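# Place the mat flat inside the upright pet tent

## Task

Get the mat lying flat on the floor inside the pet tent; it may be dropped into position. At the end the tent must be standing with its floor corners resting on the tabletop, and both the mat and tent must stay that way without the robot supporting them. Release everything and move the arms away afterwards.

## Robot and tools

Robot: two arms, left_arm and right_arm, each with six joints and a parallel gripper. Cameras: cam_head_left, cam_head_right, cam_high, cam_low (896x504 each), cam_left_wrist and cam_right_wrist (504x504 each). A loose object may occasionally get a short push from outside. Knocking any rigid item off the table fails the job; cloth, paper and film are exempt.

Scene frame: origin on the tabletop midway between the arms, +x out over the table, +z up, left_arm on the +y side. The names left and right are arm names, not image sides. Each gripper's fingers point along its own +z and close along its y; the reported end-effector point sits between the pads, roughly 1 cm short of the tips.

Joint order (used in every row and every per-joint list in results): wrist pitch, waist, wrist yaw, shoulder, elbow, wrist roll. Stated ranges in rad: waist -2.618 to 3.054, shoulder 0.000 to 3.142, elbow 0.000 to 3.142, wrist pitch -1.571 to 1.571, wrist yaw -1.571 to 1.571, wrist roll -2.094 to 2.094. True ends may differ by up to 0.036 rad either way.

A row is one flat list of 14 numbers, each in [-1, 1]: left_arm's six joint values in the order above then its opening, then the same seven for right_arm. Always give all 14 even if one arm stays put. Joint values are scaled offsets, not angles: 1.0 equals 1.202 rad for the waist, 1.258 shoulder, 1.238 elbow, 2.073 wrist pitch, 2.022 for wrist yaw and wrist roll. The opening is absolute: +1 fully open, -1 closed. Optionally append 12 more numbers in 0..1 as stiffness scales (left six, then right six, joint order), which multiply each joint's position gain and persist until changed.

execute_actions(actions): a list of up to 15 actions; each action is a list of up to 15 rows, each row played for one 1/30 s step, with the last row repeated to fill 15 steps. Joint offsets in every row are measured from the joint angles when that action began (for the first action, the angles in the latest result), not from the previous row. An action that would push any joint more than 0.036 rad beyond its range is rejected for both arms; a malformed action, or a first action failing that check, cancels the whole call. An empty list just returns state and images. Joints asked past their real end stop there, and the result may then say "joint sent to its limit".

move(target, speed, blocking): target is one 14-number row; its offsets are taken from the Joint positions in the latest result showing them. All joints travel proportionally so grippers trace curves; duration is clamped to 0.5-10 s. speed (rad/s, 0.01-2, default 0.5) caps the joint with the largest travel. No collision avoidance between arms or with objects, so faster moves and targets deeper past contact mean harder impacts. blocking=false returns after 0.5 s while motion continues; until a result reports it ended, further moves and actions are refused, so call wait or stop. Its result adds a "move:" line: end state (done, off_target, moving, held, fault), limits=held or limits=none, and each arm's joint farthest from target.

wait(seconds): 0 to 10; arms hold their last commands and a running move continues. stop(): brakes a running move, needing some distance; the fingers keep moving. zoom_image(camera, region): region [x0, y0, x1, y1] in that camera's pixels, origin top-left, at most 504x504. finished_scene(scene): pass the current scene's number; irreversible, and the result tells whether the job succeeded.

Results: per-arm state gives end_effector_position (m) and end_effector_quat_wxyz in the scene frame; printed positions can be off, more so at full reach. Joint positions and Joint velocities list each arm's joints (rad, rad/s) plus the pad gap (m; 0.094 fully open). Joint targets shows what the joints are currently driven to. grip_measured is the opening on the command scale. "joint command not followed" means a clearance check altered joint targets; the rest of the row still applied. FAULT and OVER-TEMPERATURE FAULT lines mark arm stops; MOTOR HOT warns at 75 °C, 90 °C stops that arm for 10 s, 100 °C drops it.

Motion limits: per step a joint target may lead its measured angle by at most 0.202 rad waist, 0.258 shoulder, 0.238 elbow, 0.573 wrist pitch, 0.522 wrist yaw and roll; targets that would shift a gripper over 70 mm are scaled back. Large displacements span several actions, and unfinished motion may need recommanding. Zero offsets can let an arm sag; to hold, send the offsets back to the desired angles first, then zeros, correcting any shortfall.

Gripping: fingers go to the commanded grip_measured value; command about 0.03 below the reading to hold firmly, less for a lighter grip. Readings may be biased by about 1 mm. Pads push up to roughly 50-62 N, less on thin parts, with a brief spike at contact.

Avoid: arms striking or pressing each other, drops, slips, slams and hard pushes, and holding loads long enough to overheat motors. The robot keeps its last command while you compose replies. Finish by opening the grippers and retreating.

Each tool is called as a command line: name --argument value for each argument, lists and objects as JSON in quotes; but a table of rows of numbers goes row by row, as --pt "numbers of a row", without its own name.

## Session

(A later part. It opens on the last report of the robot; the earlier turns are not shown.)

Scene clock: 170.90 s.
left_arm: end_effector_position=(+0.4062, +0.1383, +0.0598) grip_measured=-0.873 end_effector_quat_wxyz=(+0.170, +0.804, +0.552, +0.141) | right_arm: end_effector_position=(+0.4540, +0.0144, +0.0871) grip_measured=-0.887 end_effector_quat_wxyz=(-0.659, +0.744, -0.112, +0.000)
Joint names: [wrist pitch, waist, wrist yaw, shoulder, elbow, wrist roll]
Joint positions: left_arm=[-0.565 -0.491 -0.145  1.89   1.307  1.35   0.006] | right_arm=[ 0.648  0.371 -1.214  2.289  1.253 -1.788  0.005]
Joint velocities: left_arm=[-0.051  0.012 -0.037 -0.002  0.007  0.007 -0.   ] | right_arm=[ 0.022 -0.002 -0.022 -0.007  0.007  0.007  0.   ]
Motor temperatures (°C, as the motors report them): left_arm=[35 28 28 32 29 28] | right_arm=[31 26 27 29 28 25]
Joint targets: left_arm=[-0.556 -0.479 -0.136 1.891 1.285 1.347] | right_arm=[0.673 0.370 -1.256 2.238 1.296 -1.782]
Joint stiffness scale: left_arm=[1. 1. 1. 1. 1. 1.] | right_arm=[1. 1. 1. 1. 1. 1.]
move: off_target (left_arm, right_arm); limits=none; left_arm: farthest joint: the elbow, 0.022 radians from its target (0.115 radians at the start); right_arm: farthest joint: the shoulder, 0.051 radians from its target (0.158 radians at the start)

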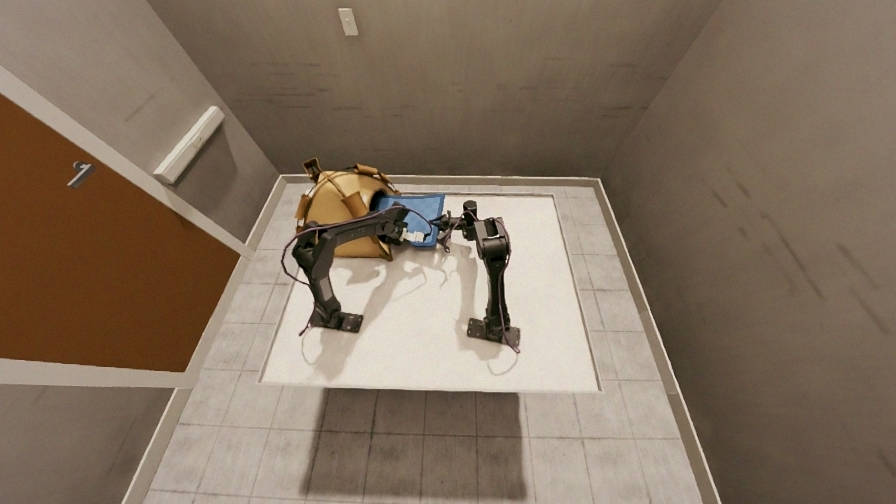

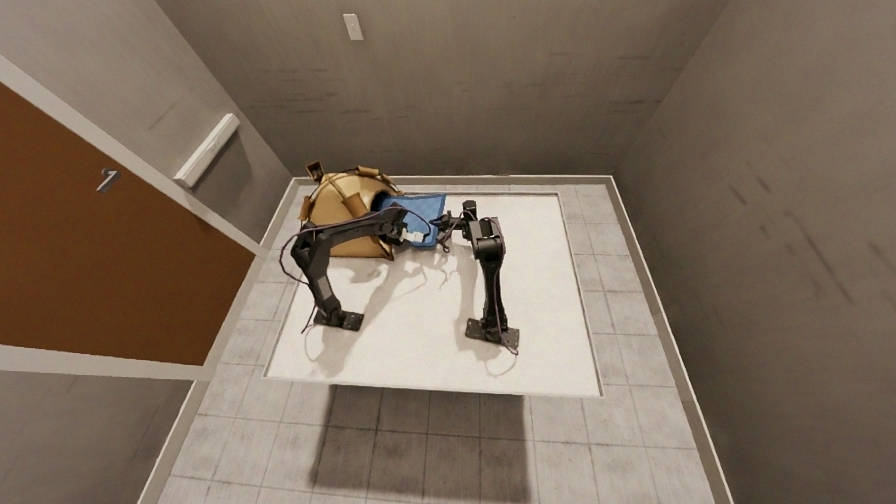

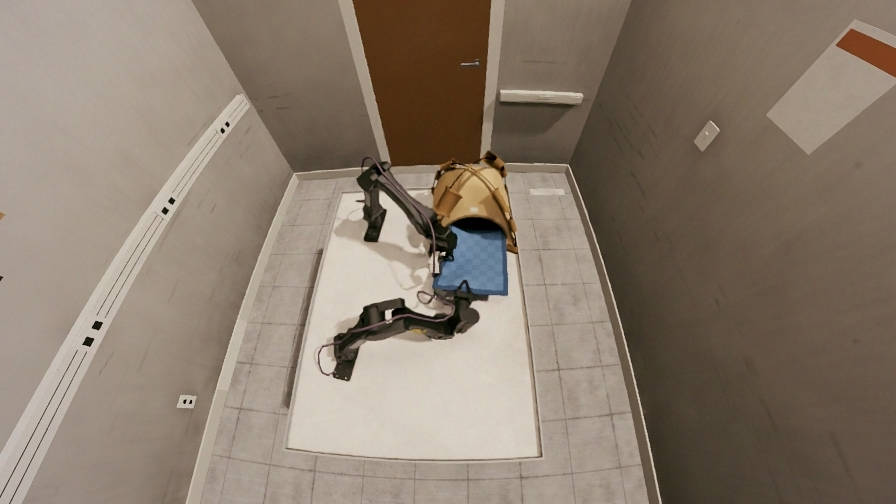

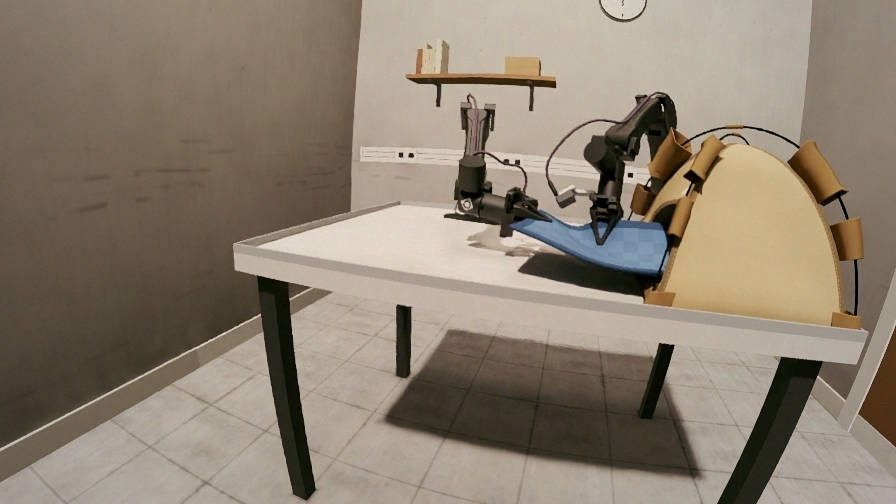

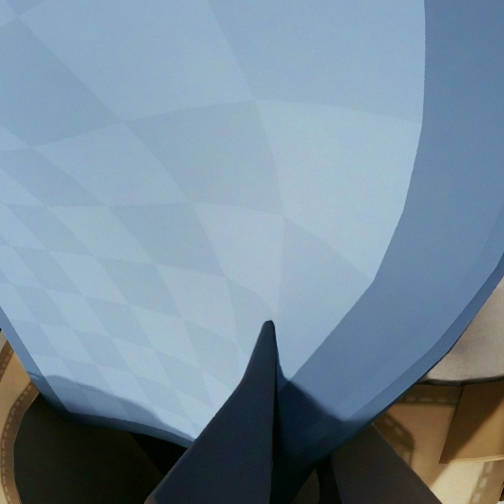

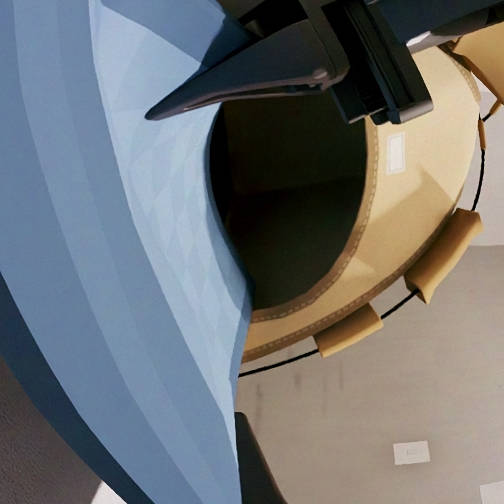

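move --target '[0.026,0.052,0.004,-0.084,-0.138,0.025,-0.91, 0.01,0.085,0.025,-0.035,0.035,0,-0.915]' --speed 0.1

zoom_image --camera "cam_high" --region '[400, 160, 560, 340]'

zoom_image --camera "cam_low" --region '[500, 130, 760, 320]'

Scene clock: 173.57 s.
left_arm: end_effector_position=(+0.3980, +0.1725, +0.0588) grip_measured=-0.873 end_effector_quat_wxyz=(+0.172, +0.802, +0.550, +0.157) | right_arm: end_effector_position=(+0.4446, +0.0459, +0.0784) grip_measured=-0.887 end_effector_quat_wxyz=(-0.645, +0.756, -0.113, -0.004)
Joint names: [wrist pitch, waist, wrist yaw, shoulder, elbow, wrist roll]
Joint positions: left_arm=[-0.496 -0.438 -0.15   1.789  1.161  1.408  0.006] | right_arm=[ 0.629  0.447 -1.138  2.292  1.253 -1.792  0.005]
Joint velocities: left_arm=[ 0.007  0.007 -0.037  0.012 -0.002  0.007  0.   ] | right_arm=[ 0.007  0.002 -0.007  0.012 -0.022 -0.037 -0.001]
Motor temperatures (°C, as the motors report them): left_arm=[35 28 28 32 29 28] | right_arm=[31 26 27 30 28 25]
Joint targets: left_arm=[-0.511 -0.429 -0.137 1.784 1.136 1.400] | right_arm=[0.669 0.473 -1.163 2.245 1.296 -1.788]
Joint stiffness scale: left_arm=[1. 1. 1. 1. 1. 1.] | right_arm=[1. 1. 1. 1. 1. 1.]
move: off_target (left_arm, right_arm); limits=none; left_arm: farthest joint: the elbow, 0.025 radians from its target (0.171 radians at the start); right_arm: farthest joint: the shoulder, 0.047 radians from its target (0.044 radians at the start)

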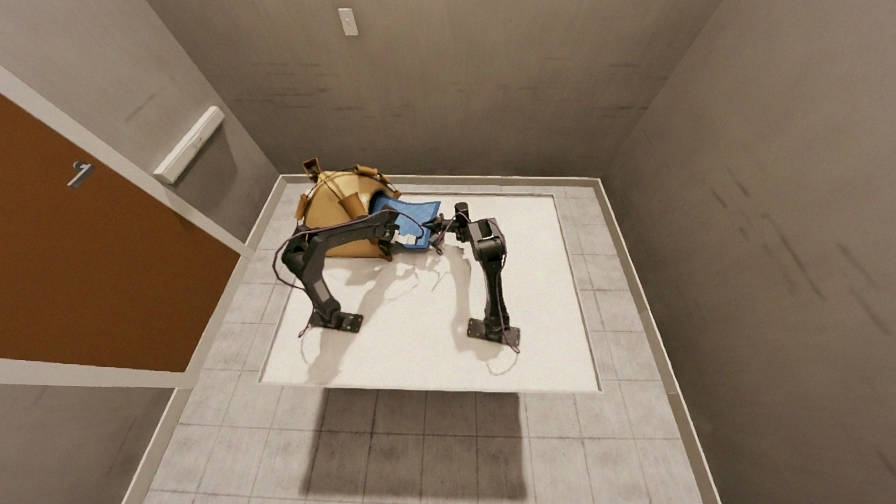

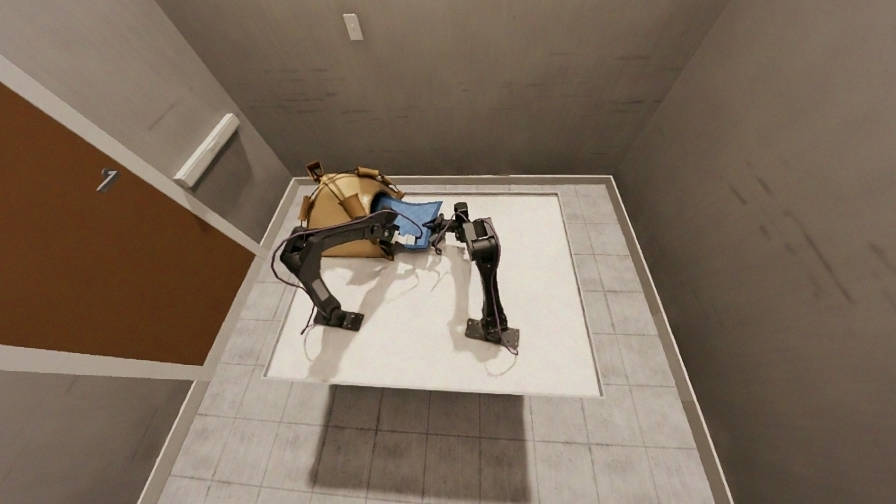

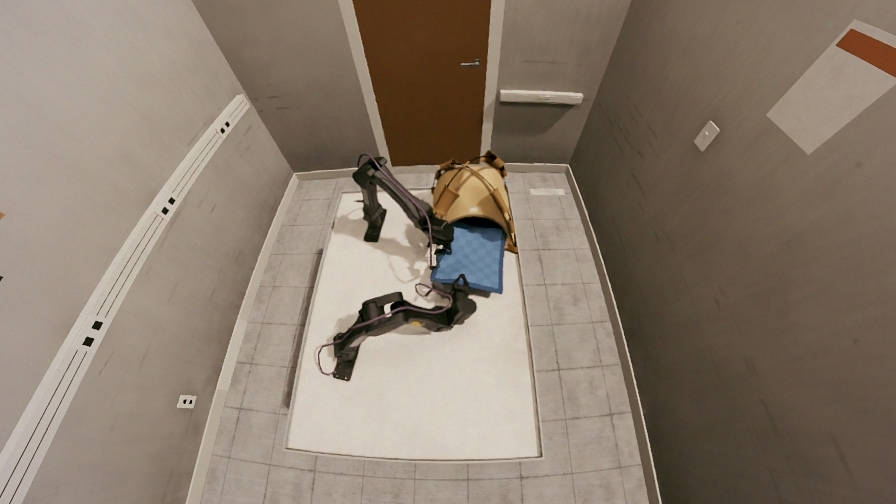

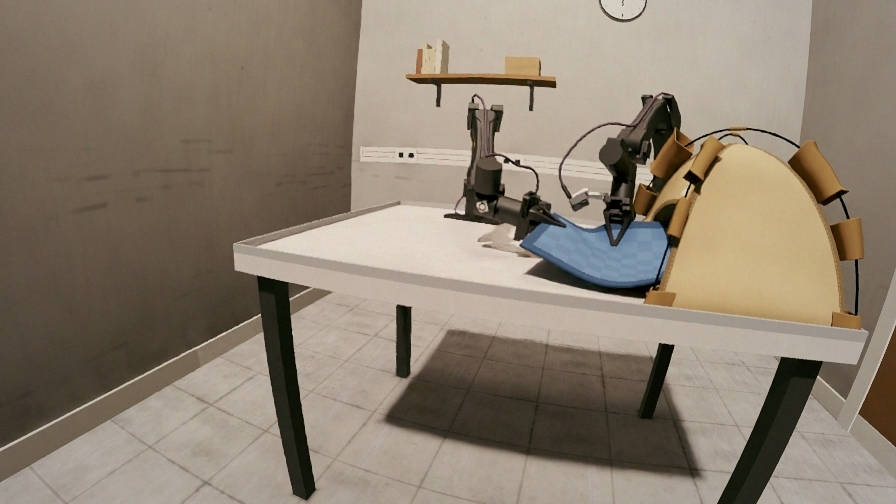

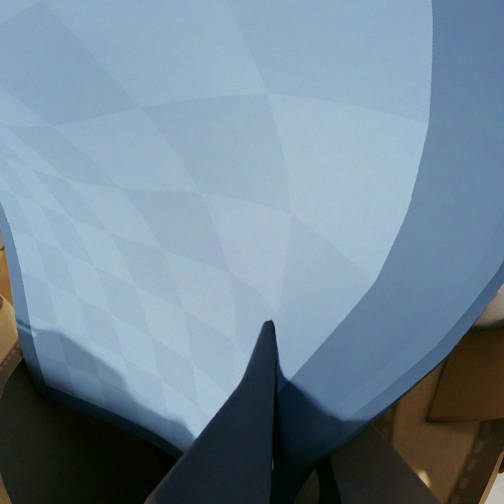

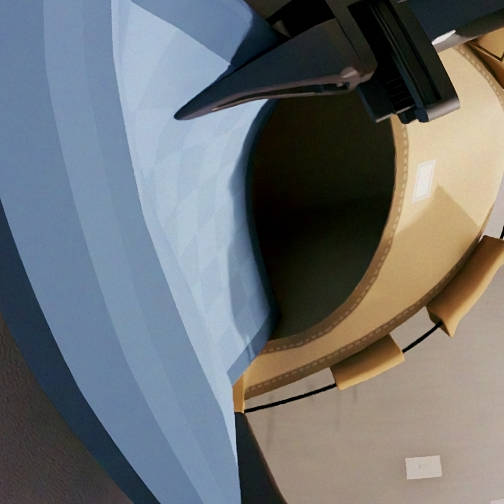

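Region (400, 160, 560, 340) of cam_high's 896x504 image, scaled by 2.800, with more detail than that image has.

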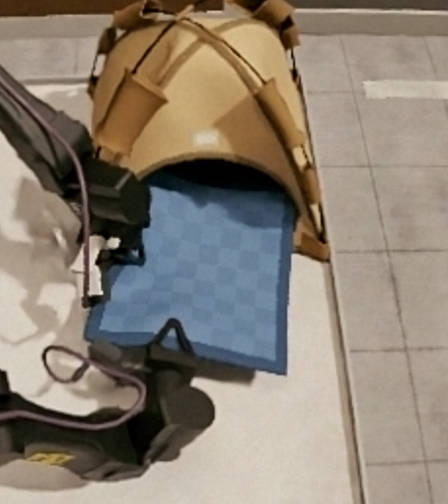

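Region (500, 130, 760, 320) of cam_low's 896x504 image, scaled by 1.938, with more detail than that image has; it fills the top 368 rows of this view, and the rest is white.

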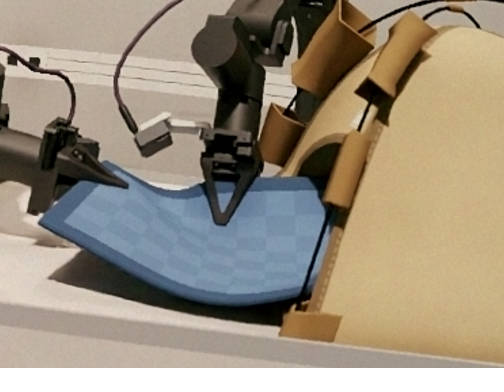

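move --target '[0,0.005,0,0,-0.02,-0.07,-0.91, -0.05,0.035,-0.08,-0.03,0.19,0,-0.915]' --speed 0.12

zoom_image --camera "cam_high" --region '[400, 160, 560, 340]'

Scene clock: 178.17 s.
left_arm: end_effector_position=(+0.4045, +0.1688, +0.0626) grip_measured=-0.873 end_effector_quat_wxyz=(+0.196, +0.764, +0.596, +0.153) | right_arm: end_effector_position=(+0.4587, +0.0634, +0.1208) grip_measured=-0.887 end_effector_quat_wxyz=(-0.662, +0.747, -0.064, -0.022)
Joint names: [wrist pitch, waist, wrist yaw, shoulder, elbow, wrist roll]
Joint positions: left_arm=[-0.462 -0.438 -0.152  1.789  1.161  1.288  0.006] | right_arm=[ 0.491  0.462 -1.223  2.303  1.442 -1.801  0.005]
Joint velocities: left_arm=[ 0.037 -0.022 -0.022  0.017  0.002  0.037 -0.   ] | right_arm=[ 0.022  0.002 -0.007  0.002 -0.002  0.007 -0.   ]
Motor temperatures (°C, as the motors report them): left_arm=[35 28 28 32 29 28] | right_arm=[31 26 27 30 28 25]
Joint targets: left_arm=[-0.496 -0.432 -0.150 1.789 1.136 1.266] | right_arm=[0.526 0.489 -1.300 2.254 1.488 -1.792]
Joint stiffness scale: left_arm=[1. 1. 1. 1. 1. 1.] | right_arm=[1. 1. 1. 1. 1. 1.]
move: off_target (left_arm, right_arm); limits=none; left_arm: farthest joint: the wrist pitch, 0.034 radians from its target (0.000 radians at the start); right_arm: farthest joint: the wrist yaw, 0.077 radians from its target (0.161 radians at the start)

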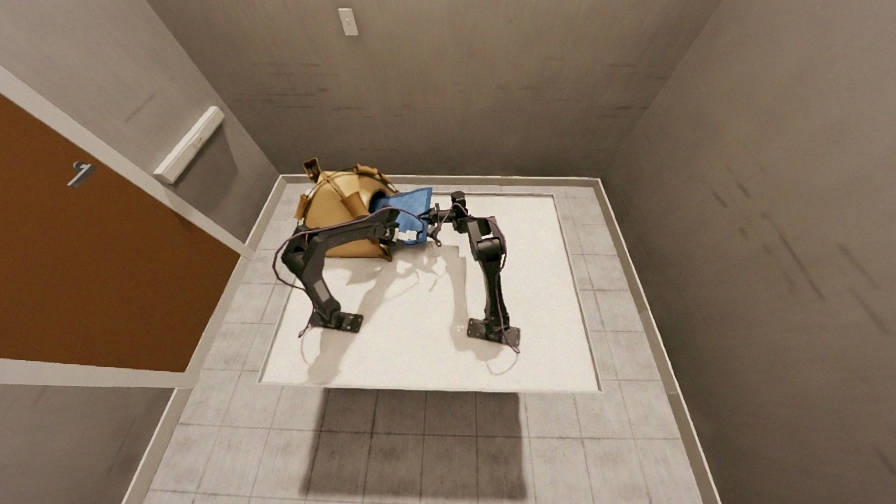

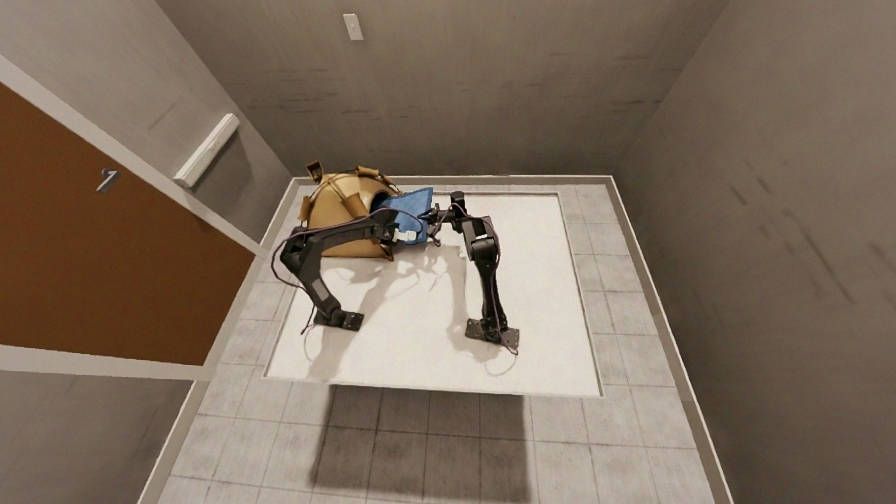

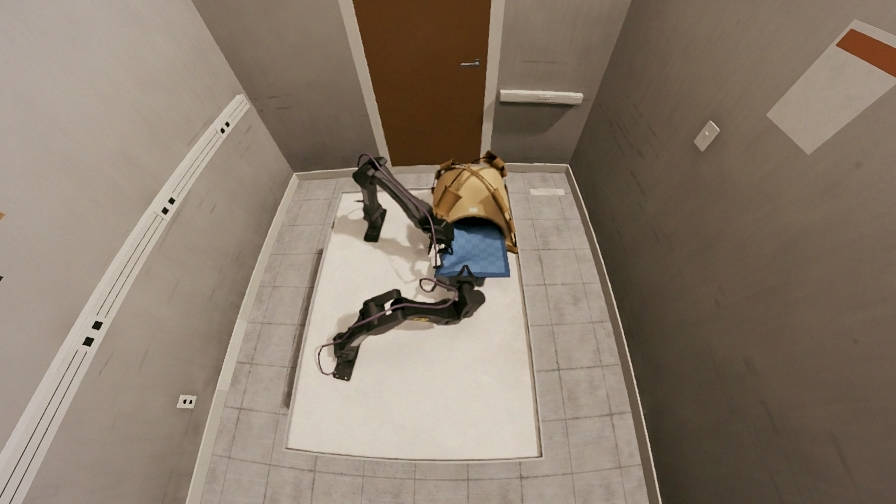

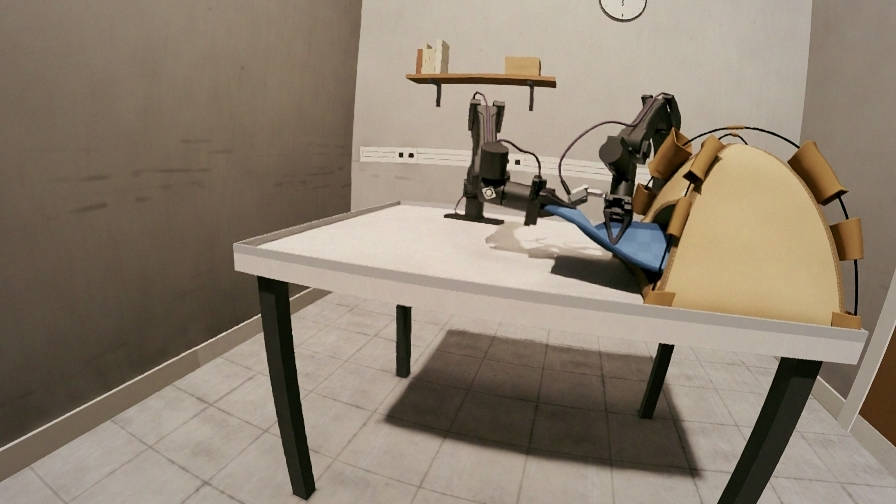

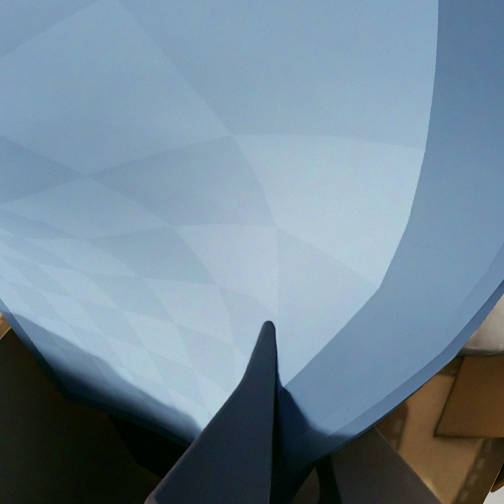

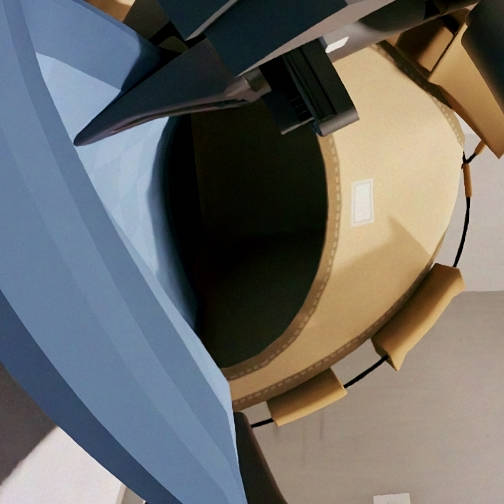

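Region (400, 160, 560, 340) of cam_high's 896x504 image, scaled by 2.800, with more detail than that image has.

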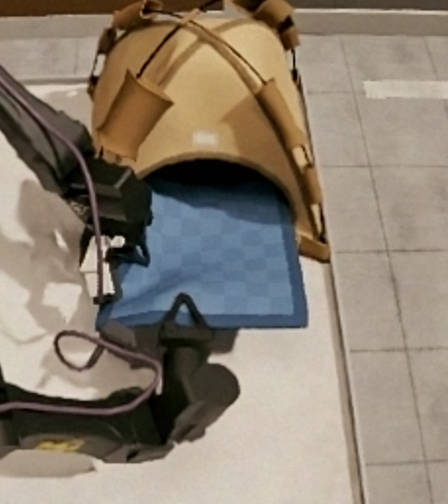

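Good. Release left and withdraw.

move --target '[0,0,0,0,0,0,-0.55, 0.01,0,0,-0.02,0.025,0,-0.915]' --speed 0.1

move --target '[-0.17,-0.03,0,-0.22,0.11,0,-0.55, 0,0,0,-0.01,0.02,0,-0.915]' --speed 0.3

Scene clock: 179.33 s.
left_arm: end_effector_position=(+0.4031, +0.1731, +0.0613) grip_measured=-0.551 end_effector_quat_wxyz=(+0.187, +0.764, +0.597, +0.157) | right_arm: end_effector_position=(+0.4652, +0.0571, +0.1151) grip_measured=-0.887 end_effector_quat_wxyz=(-0.657, +0.749, -0.079, -0.016)
Joint names: [wrist pitch, waist, wrist yaw, shoulder, elbow, wrist roll]
Joint positions: left_arm=[-0.477 -0.437 -0.166  1.789  1.161  1.29   0.021] | right_arm=[ 0.482  0.449 -1.204  2.31   1.442 -1.804  0.005]
Joint velocities: left_arm=[ 0.022  0.002 -0.037  0.002 -0.002  0.051 -0.001] | right_arm=[-0.007 -0.012 -0.066 -0.012 -0.002  0.051  0.001]
Motor temperatures (°C, as the motors report them): left_arm=[35 28 28 31 29 28] | right_arm=[32 26 28 30 28 25]
Joint targets: left_arm=[-0.462 -0.438 -0.152 1.789 1.161 1.288] | right_arm=[0.511 0.462 -1.223 2.278 1.473 -1.801]
Joint stiffness scale: left_arm=[1. 1. 1. 1. 1. 1.] | right_arm=[1. 1. 1. 1. 1. 1.]
move: off_target (right_arm); limits=none; left_arm: farthest joint: the wrist pitch, 0.015 radians from its target (0.000 radians at the start); right_arm: farthest joint: the shoulder, 0.032 radians from its target (0.025 radians at the start)

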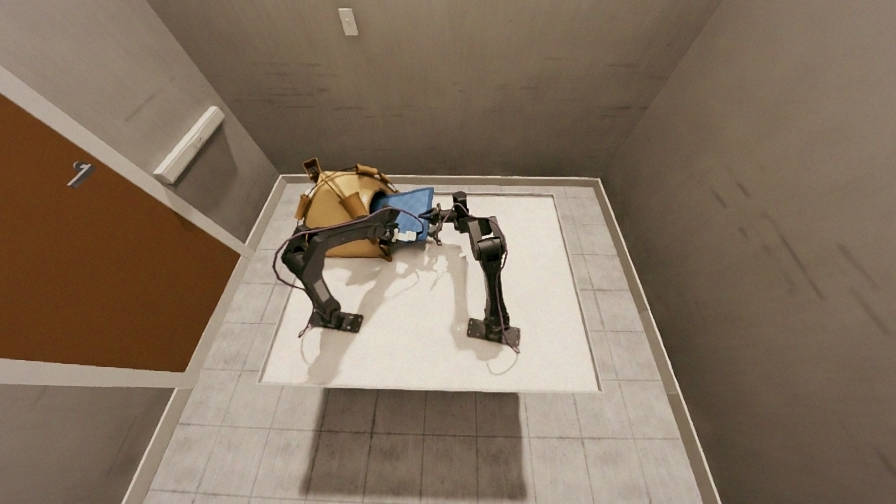

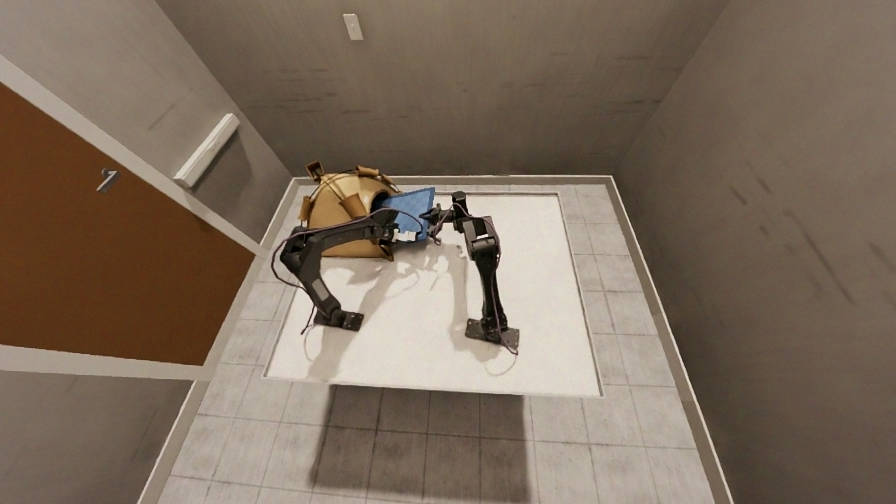

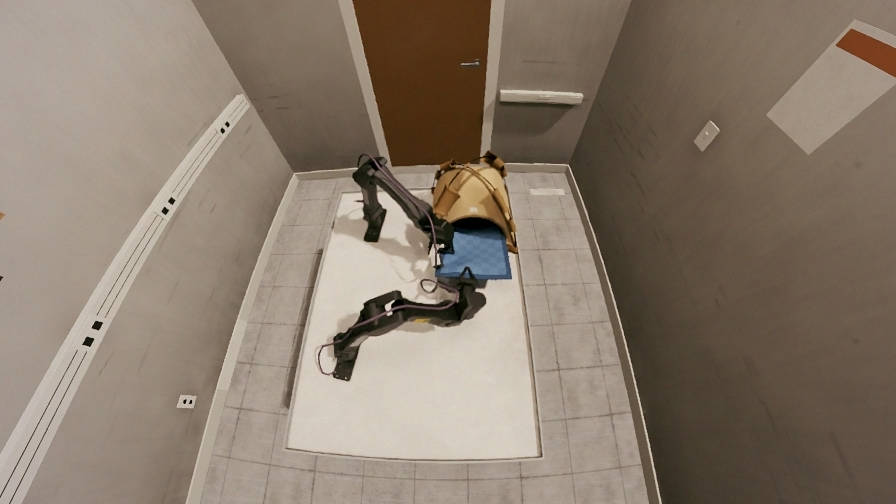

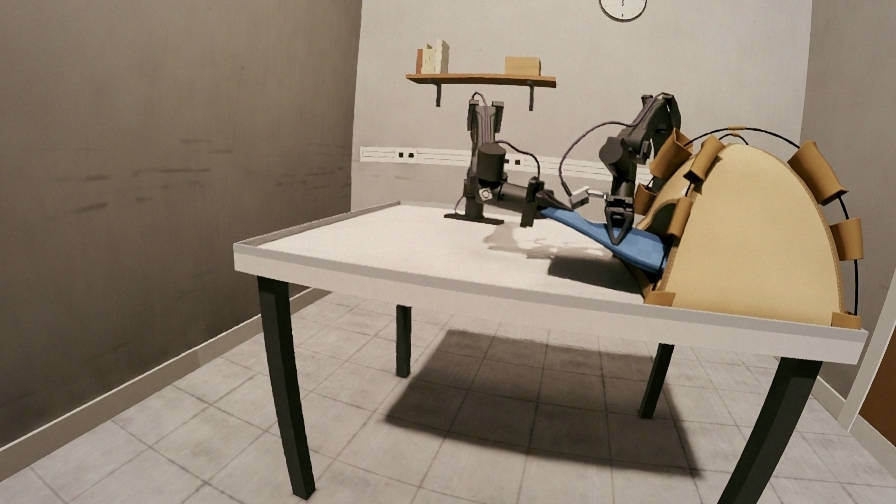

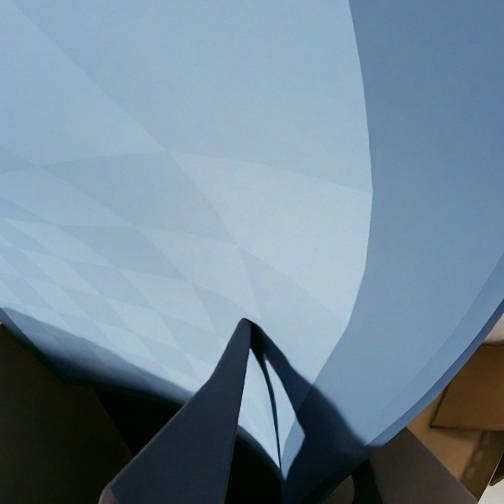

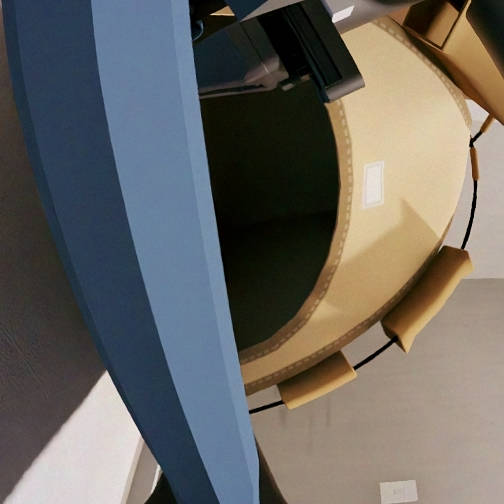

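Scene clock: 181.20 s.
left_arm: end_effector_position=(+0.3660, +0.1867, +0.1678) grip_measured=-0.551 end_effector_quat_wxyz=(+0.210, +0.765, +0.585, +0.167) | right_arm: end_effector_position=(+0.4639, +0.0557, +0.1085) grip_measured=-0.887 end_effector_quat_wxyz=(-0.656, +0.750, -0.084, -0.026)
Joint names: [wrist pitch, waist, wrist yaw, shoulder, elbow, wrist roll]
Joint positions: left_arm=[-0.809 -0.464 -0.177  1.525  1.281  1.29   0.021] | right_arm=[ 0.471  0.446 -1.213  2.321  1.442 -1.805  0.005]
Joint velocities: left_arm=[-0.037 -0.007 -0.051 -0.017  0.012 -0.007  0.   ] | right_arm=[-0.007 -0.012 -0.051  0.017 -0.002  0.022 -0.   ]
Motor temperatures (°C, as the motors report them): left_arm=[35 28 28 31 29 28] | right_arm=[32 26 27 30 28 25]
Joint targets: left_arm=[-0.829 -0.473 -0.167 1.512 1.297 1.290] | right_arm=[0.483 0.449 -1.203 2.297 1.466 -1.804]
Joint stiffness scale: left_arm=[1. 1. 1. 1. 1. 1.] | right_arm=[1. 1. 1. 1. 1. 1.]
move: off_target (right_arm); limits=none; left_arm: farthest joint: the wrist pitch, 0.020 radians from its target (0.352 radians at the start); right_arm: farthest joint: the elbow, 0.025 radians from its target (0.025 radians at the start)

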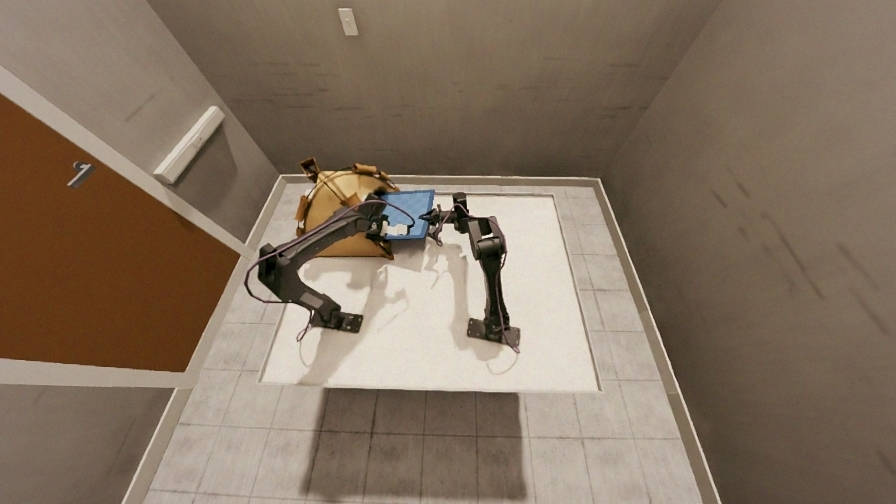

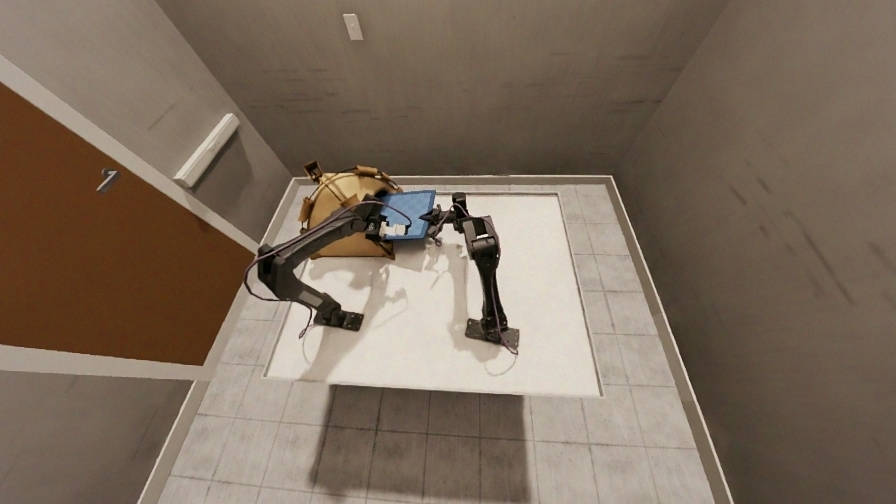

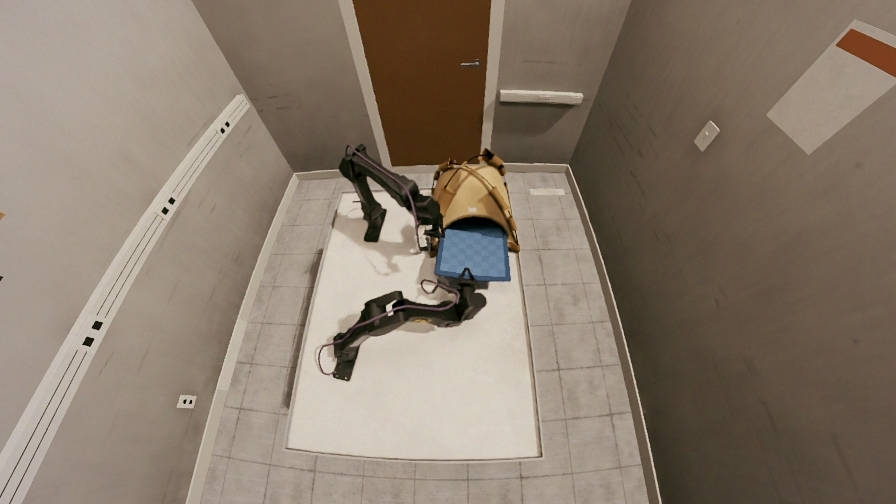

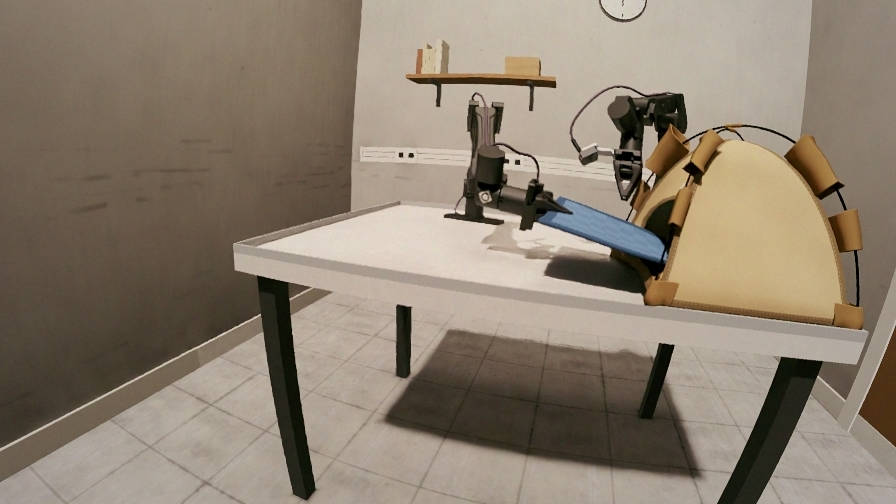

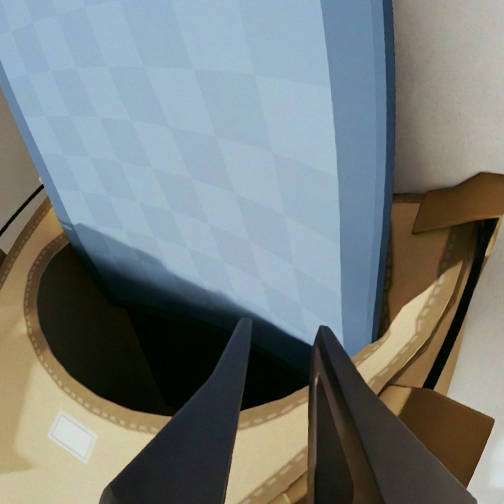

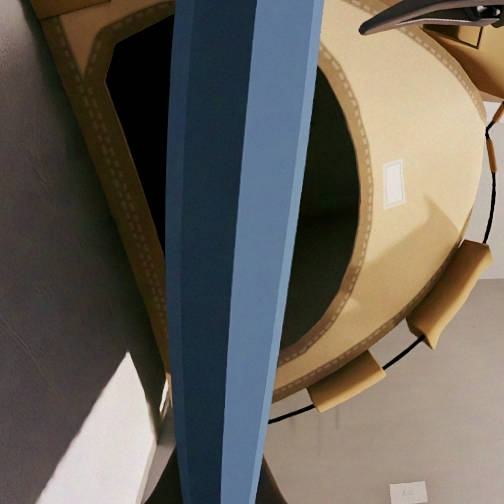

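move --target '[0,-0.2,0,-0.3,-0.25,0,-0.55, 0.028,0.145,0.058,0.103,0.133,0,-0.915]' --speed 0.2

zoom_image --camera "cam_high" --region '[400, 160, 560, 340]'

Scene clock: 184.37 s.
left_arm: end_effector_position=(+0.2620, +0.1716, +0.1718) grip_measured=-0.551 end_effector_quat_wxyz=(+0.260, +0.818, +0.491, +0.149) | right_arm: end_effector_position=(+0.4555, +0.1370, +0.0836) grip_measured=-0.887 end_effector_quat_wxyz=(-0.647, +0.761, -0.046, -0.015)
Joint names: [wrist pitch, waist, wrist yaw, shoulder, elbow, wrist roll]
Joint positions: left_arm=[-0.803 -0.694 -0.177  1.17   0.988  1.29   0.021] | right_arm=[ 0.518  0.608 -1.087  2.45   1.574 -1.807  0.005]
Joint velocities: left_arm=[-0.022 -0.007  0.022 -0.007 -0.002 -0.051  0.   ] | right_arm=[-0.007  0.002  0.007  0.002  0.007 -0.022 -0.   ]
Motor temperatures (°C, as the motors report them): left_arm=[35 28 28 31 29 28] | right_arm=[32 26 27 30 29 25]
Joint targets: left_arm=[-0.809 -0.704 -0.177 1.148 0.972 1.290] | right_arm=[0.529 0.621 -1.096 2.450 1.606 -1.805]
Joint stiffness scale: left_arm=[1. 1. 1. 1. 1. 1.] | right_arm=[1. 1. 1. 1. 1. 1.]
move: off_target (left_arm, right_arm); limits=none; left_arm: farthest joint: the shoulder, 0.022 radians from its target (0.378 radians at the start); right_arm: farthest joint: the elbow, 0.032 radians from its target (0.165 radians at the start)

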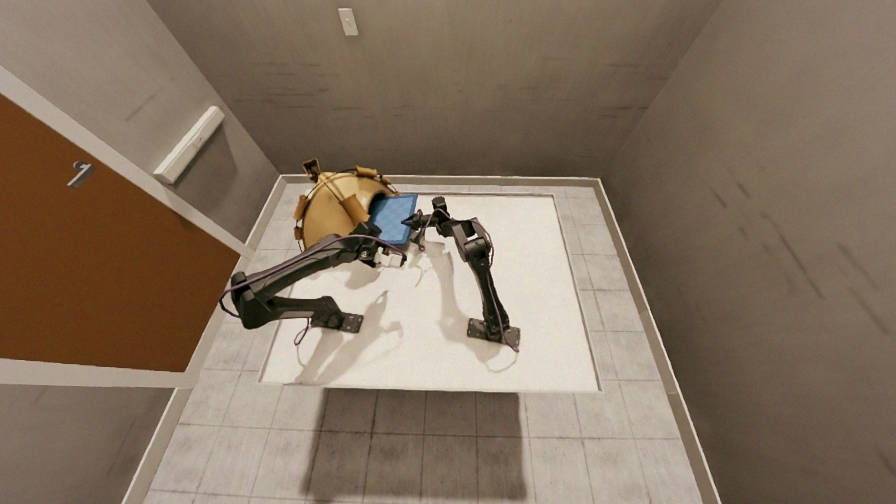

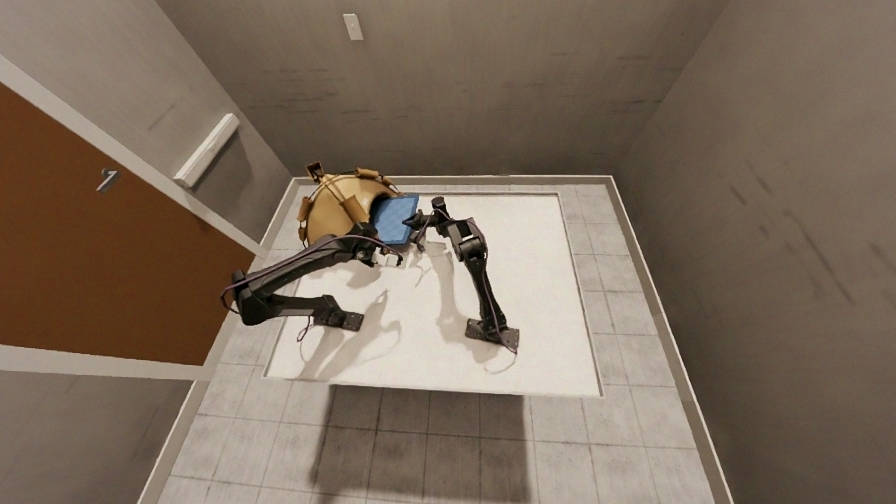

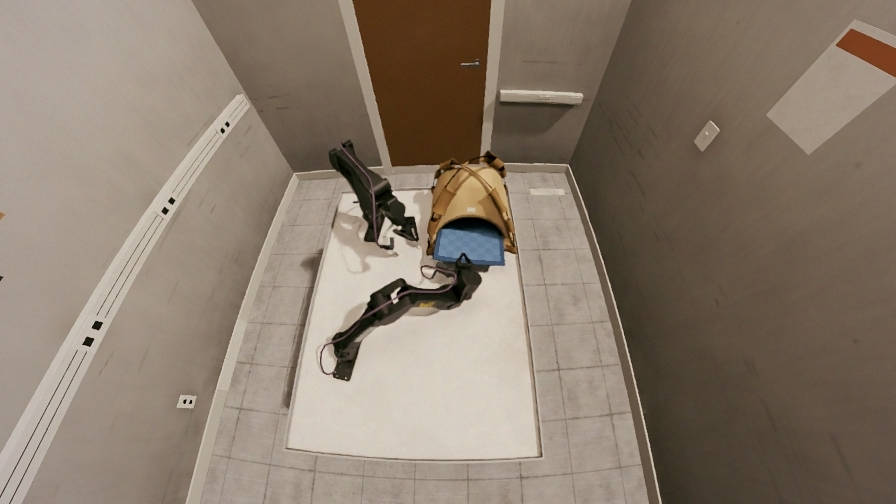

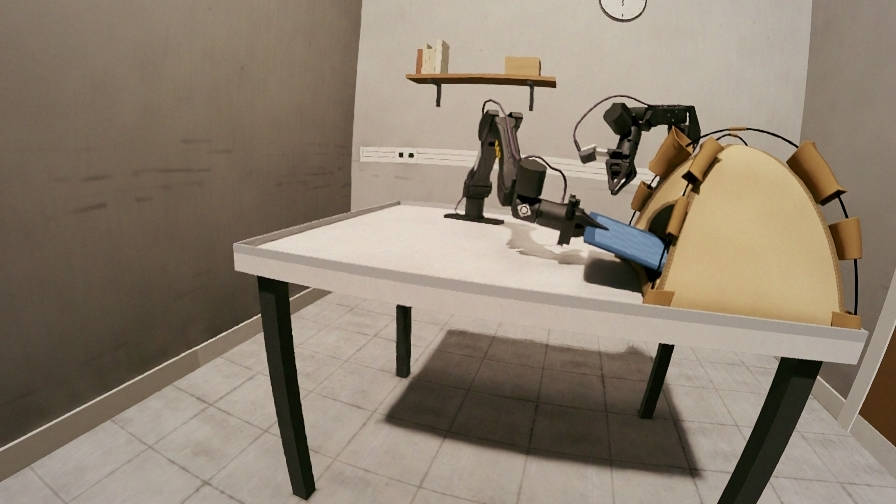

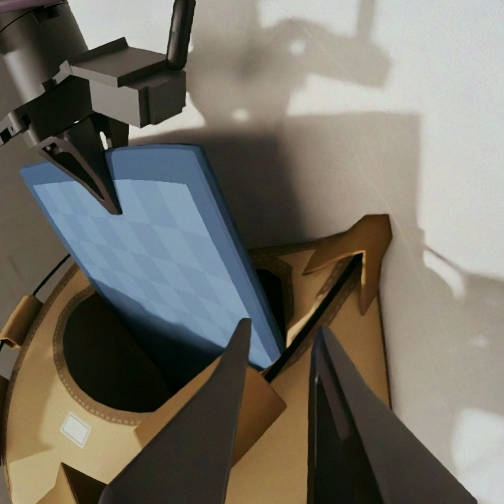

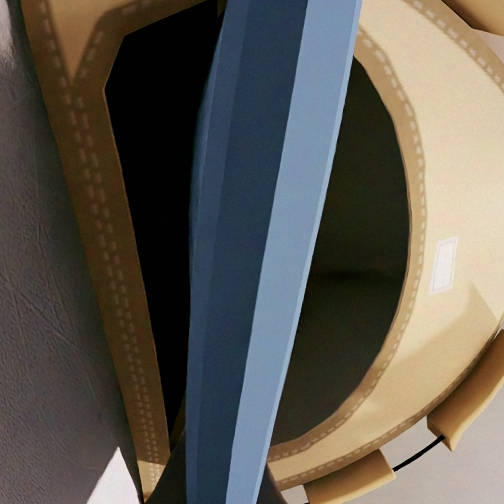

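Region (400, 160, 560, 340) of cam_high's 896x504 image, scaled by 2.800, with more detail than that image has.

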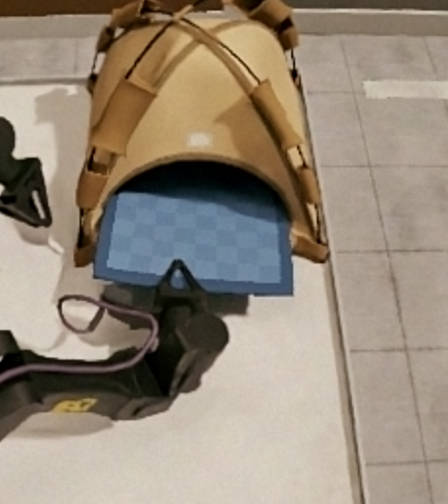

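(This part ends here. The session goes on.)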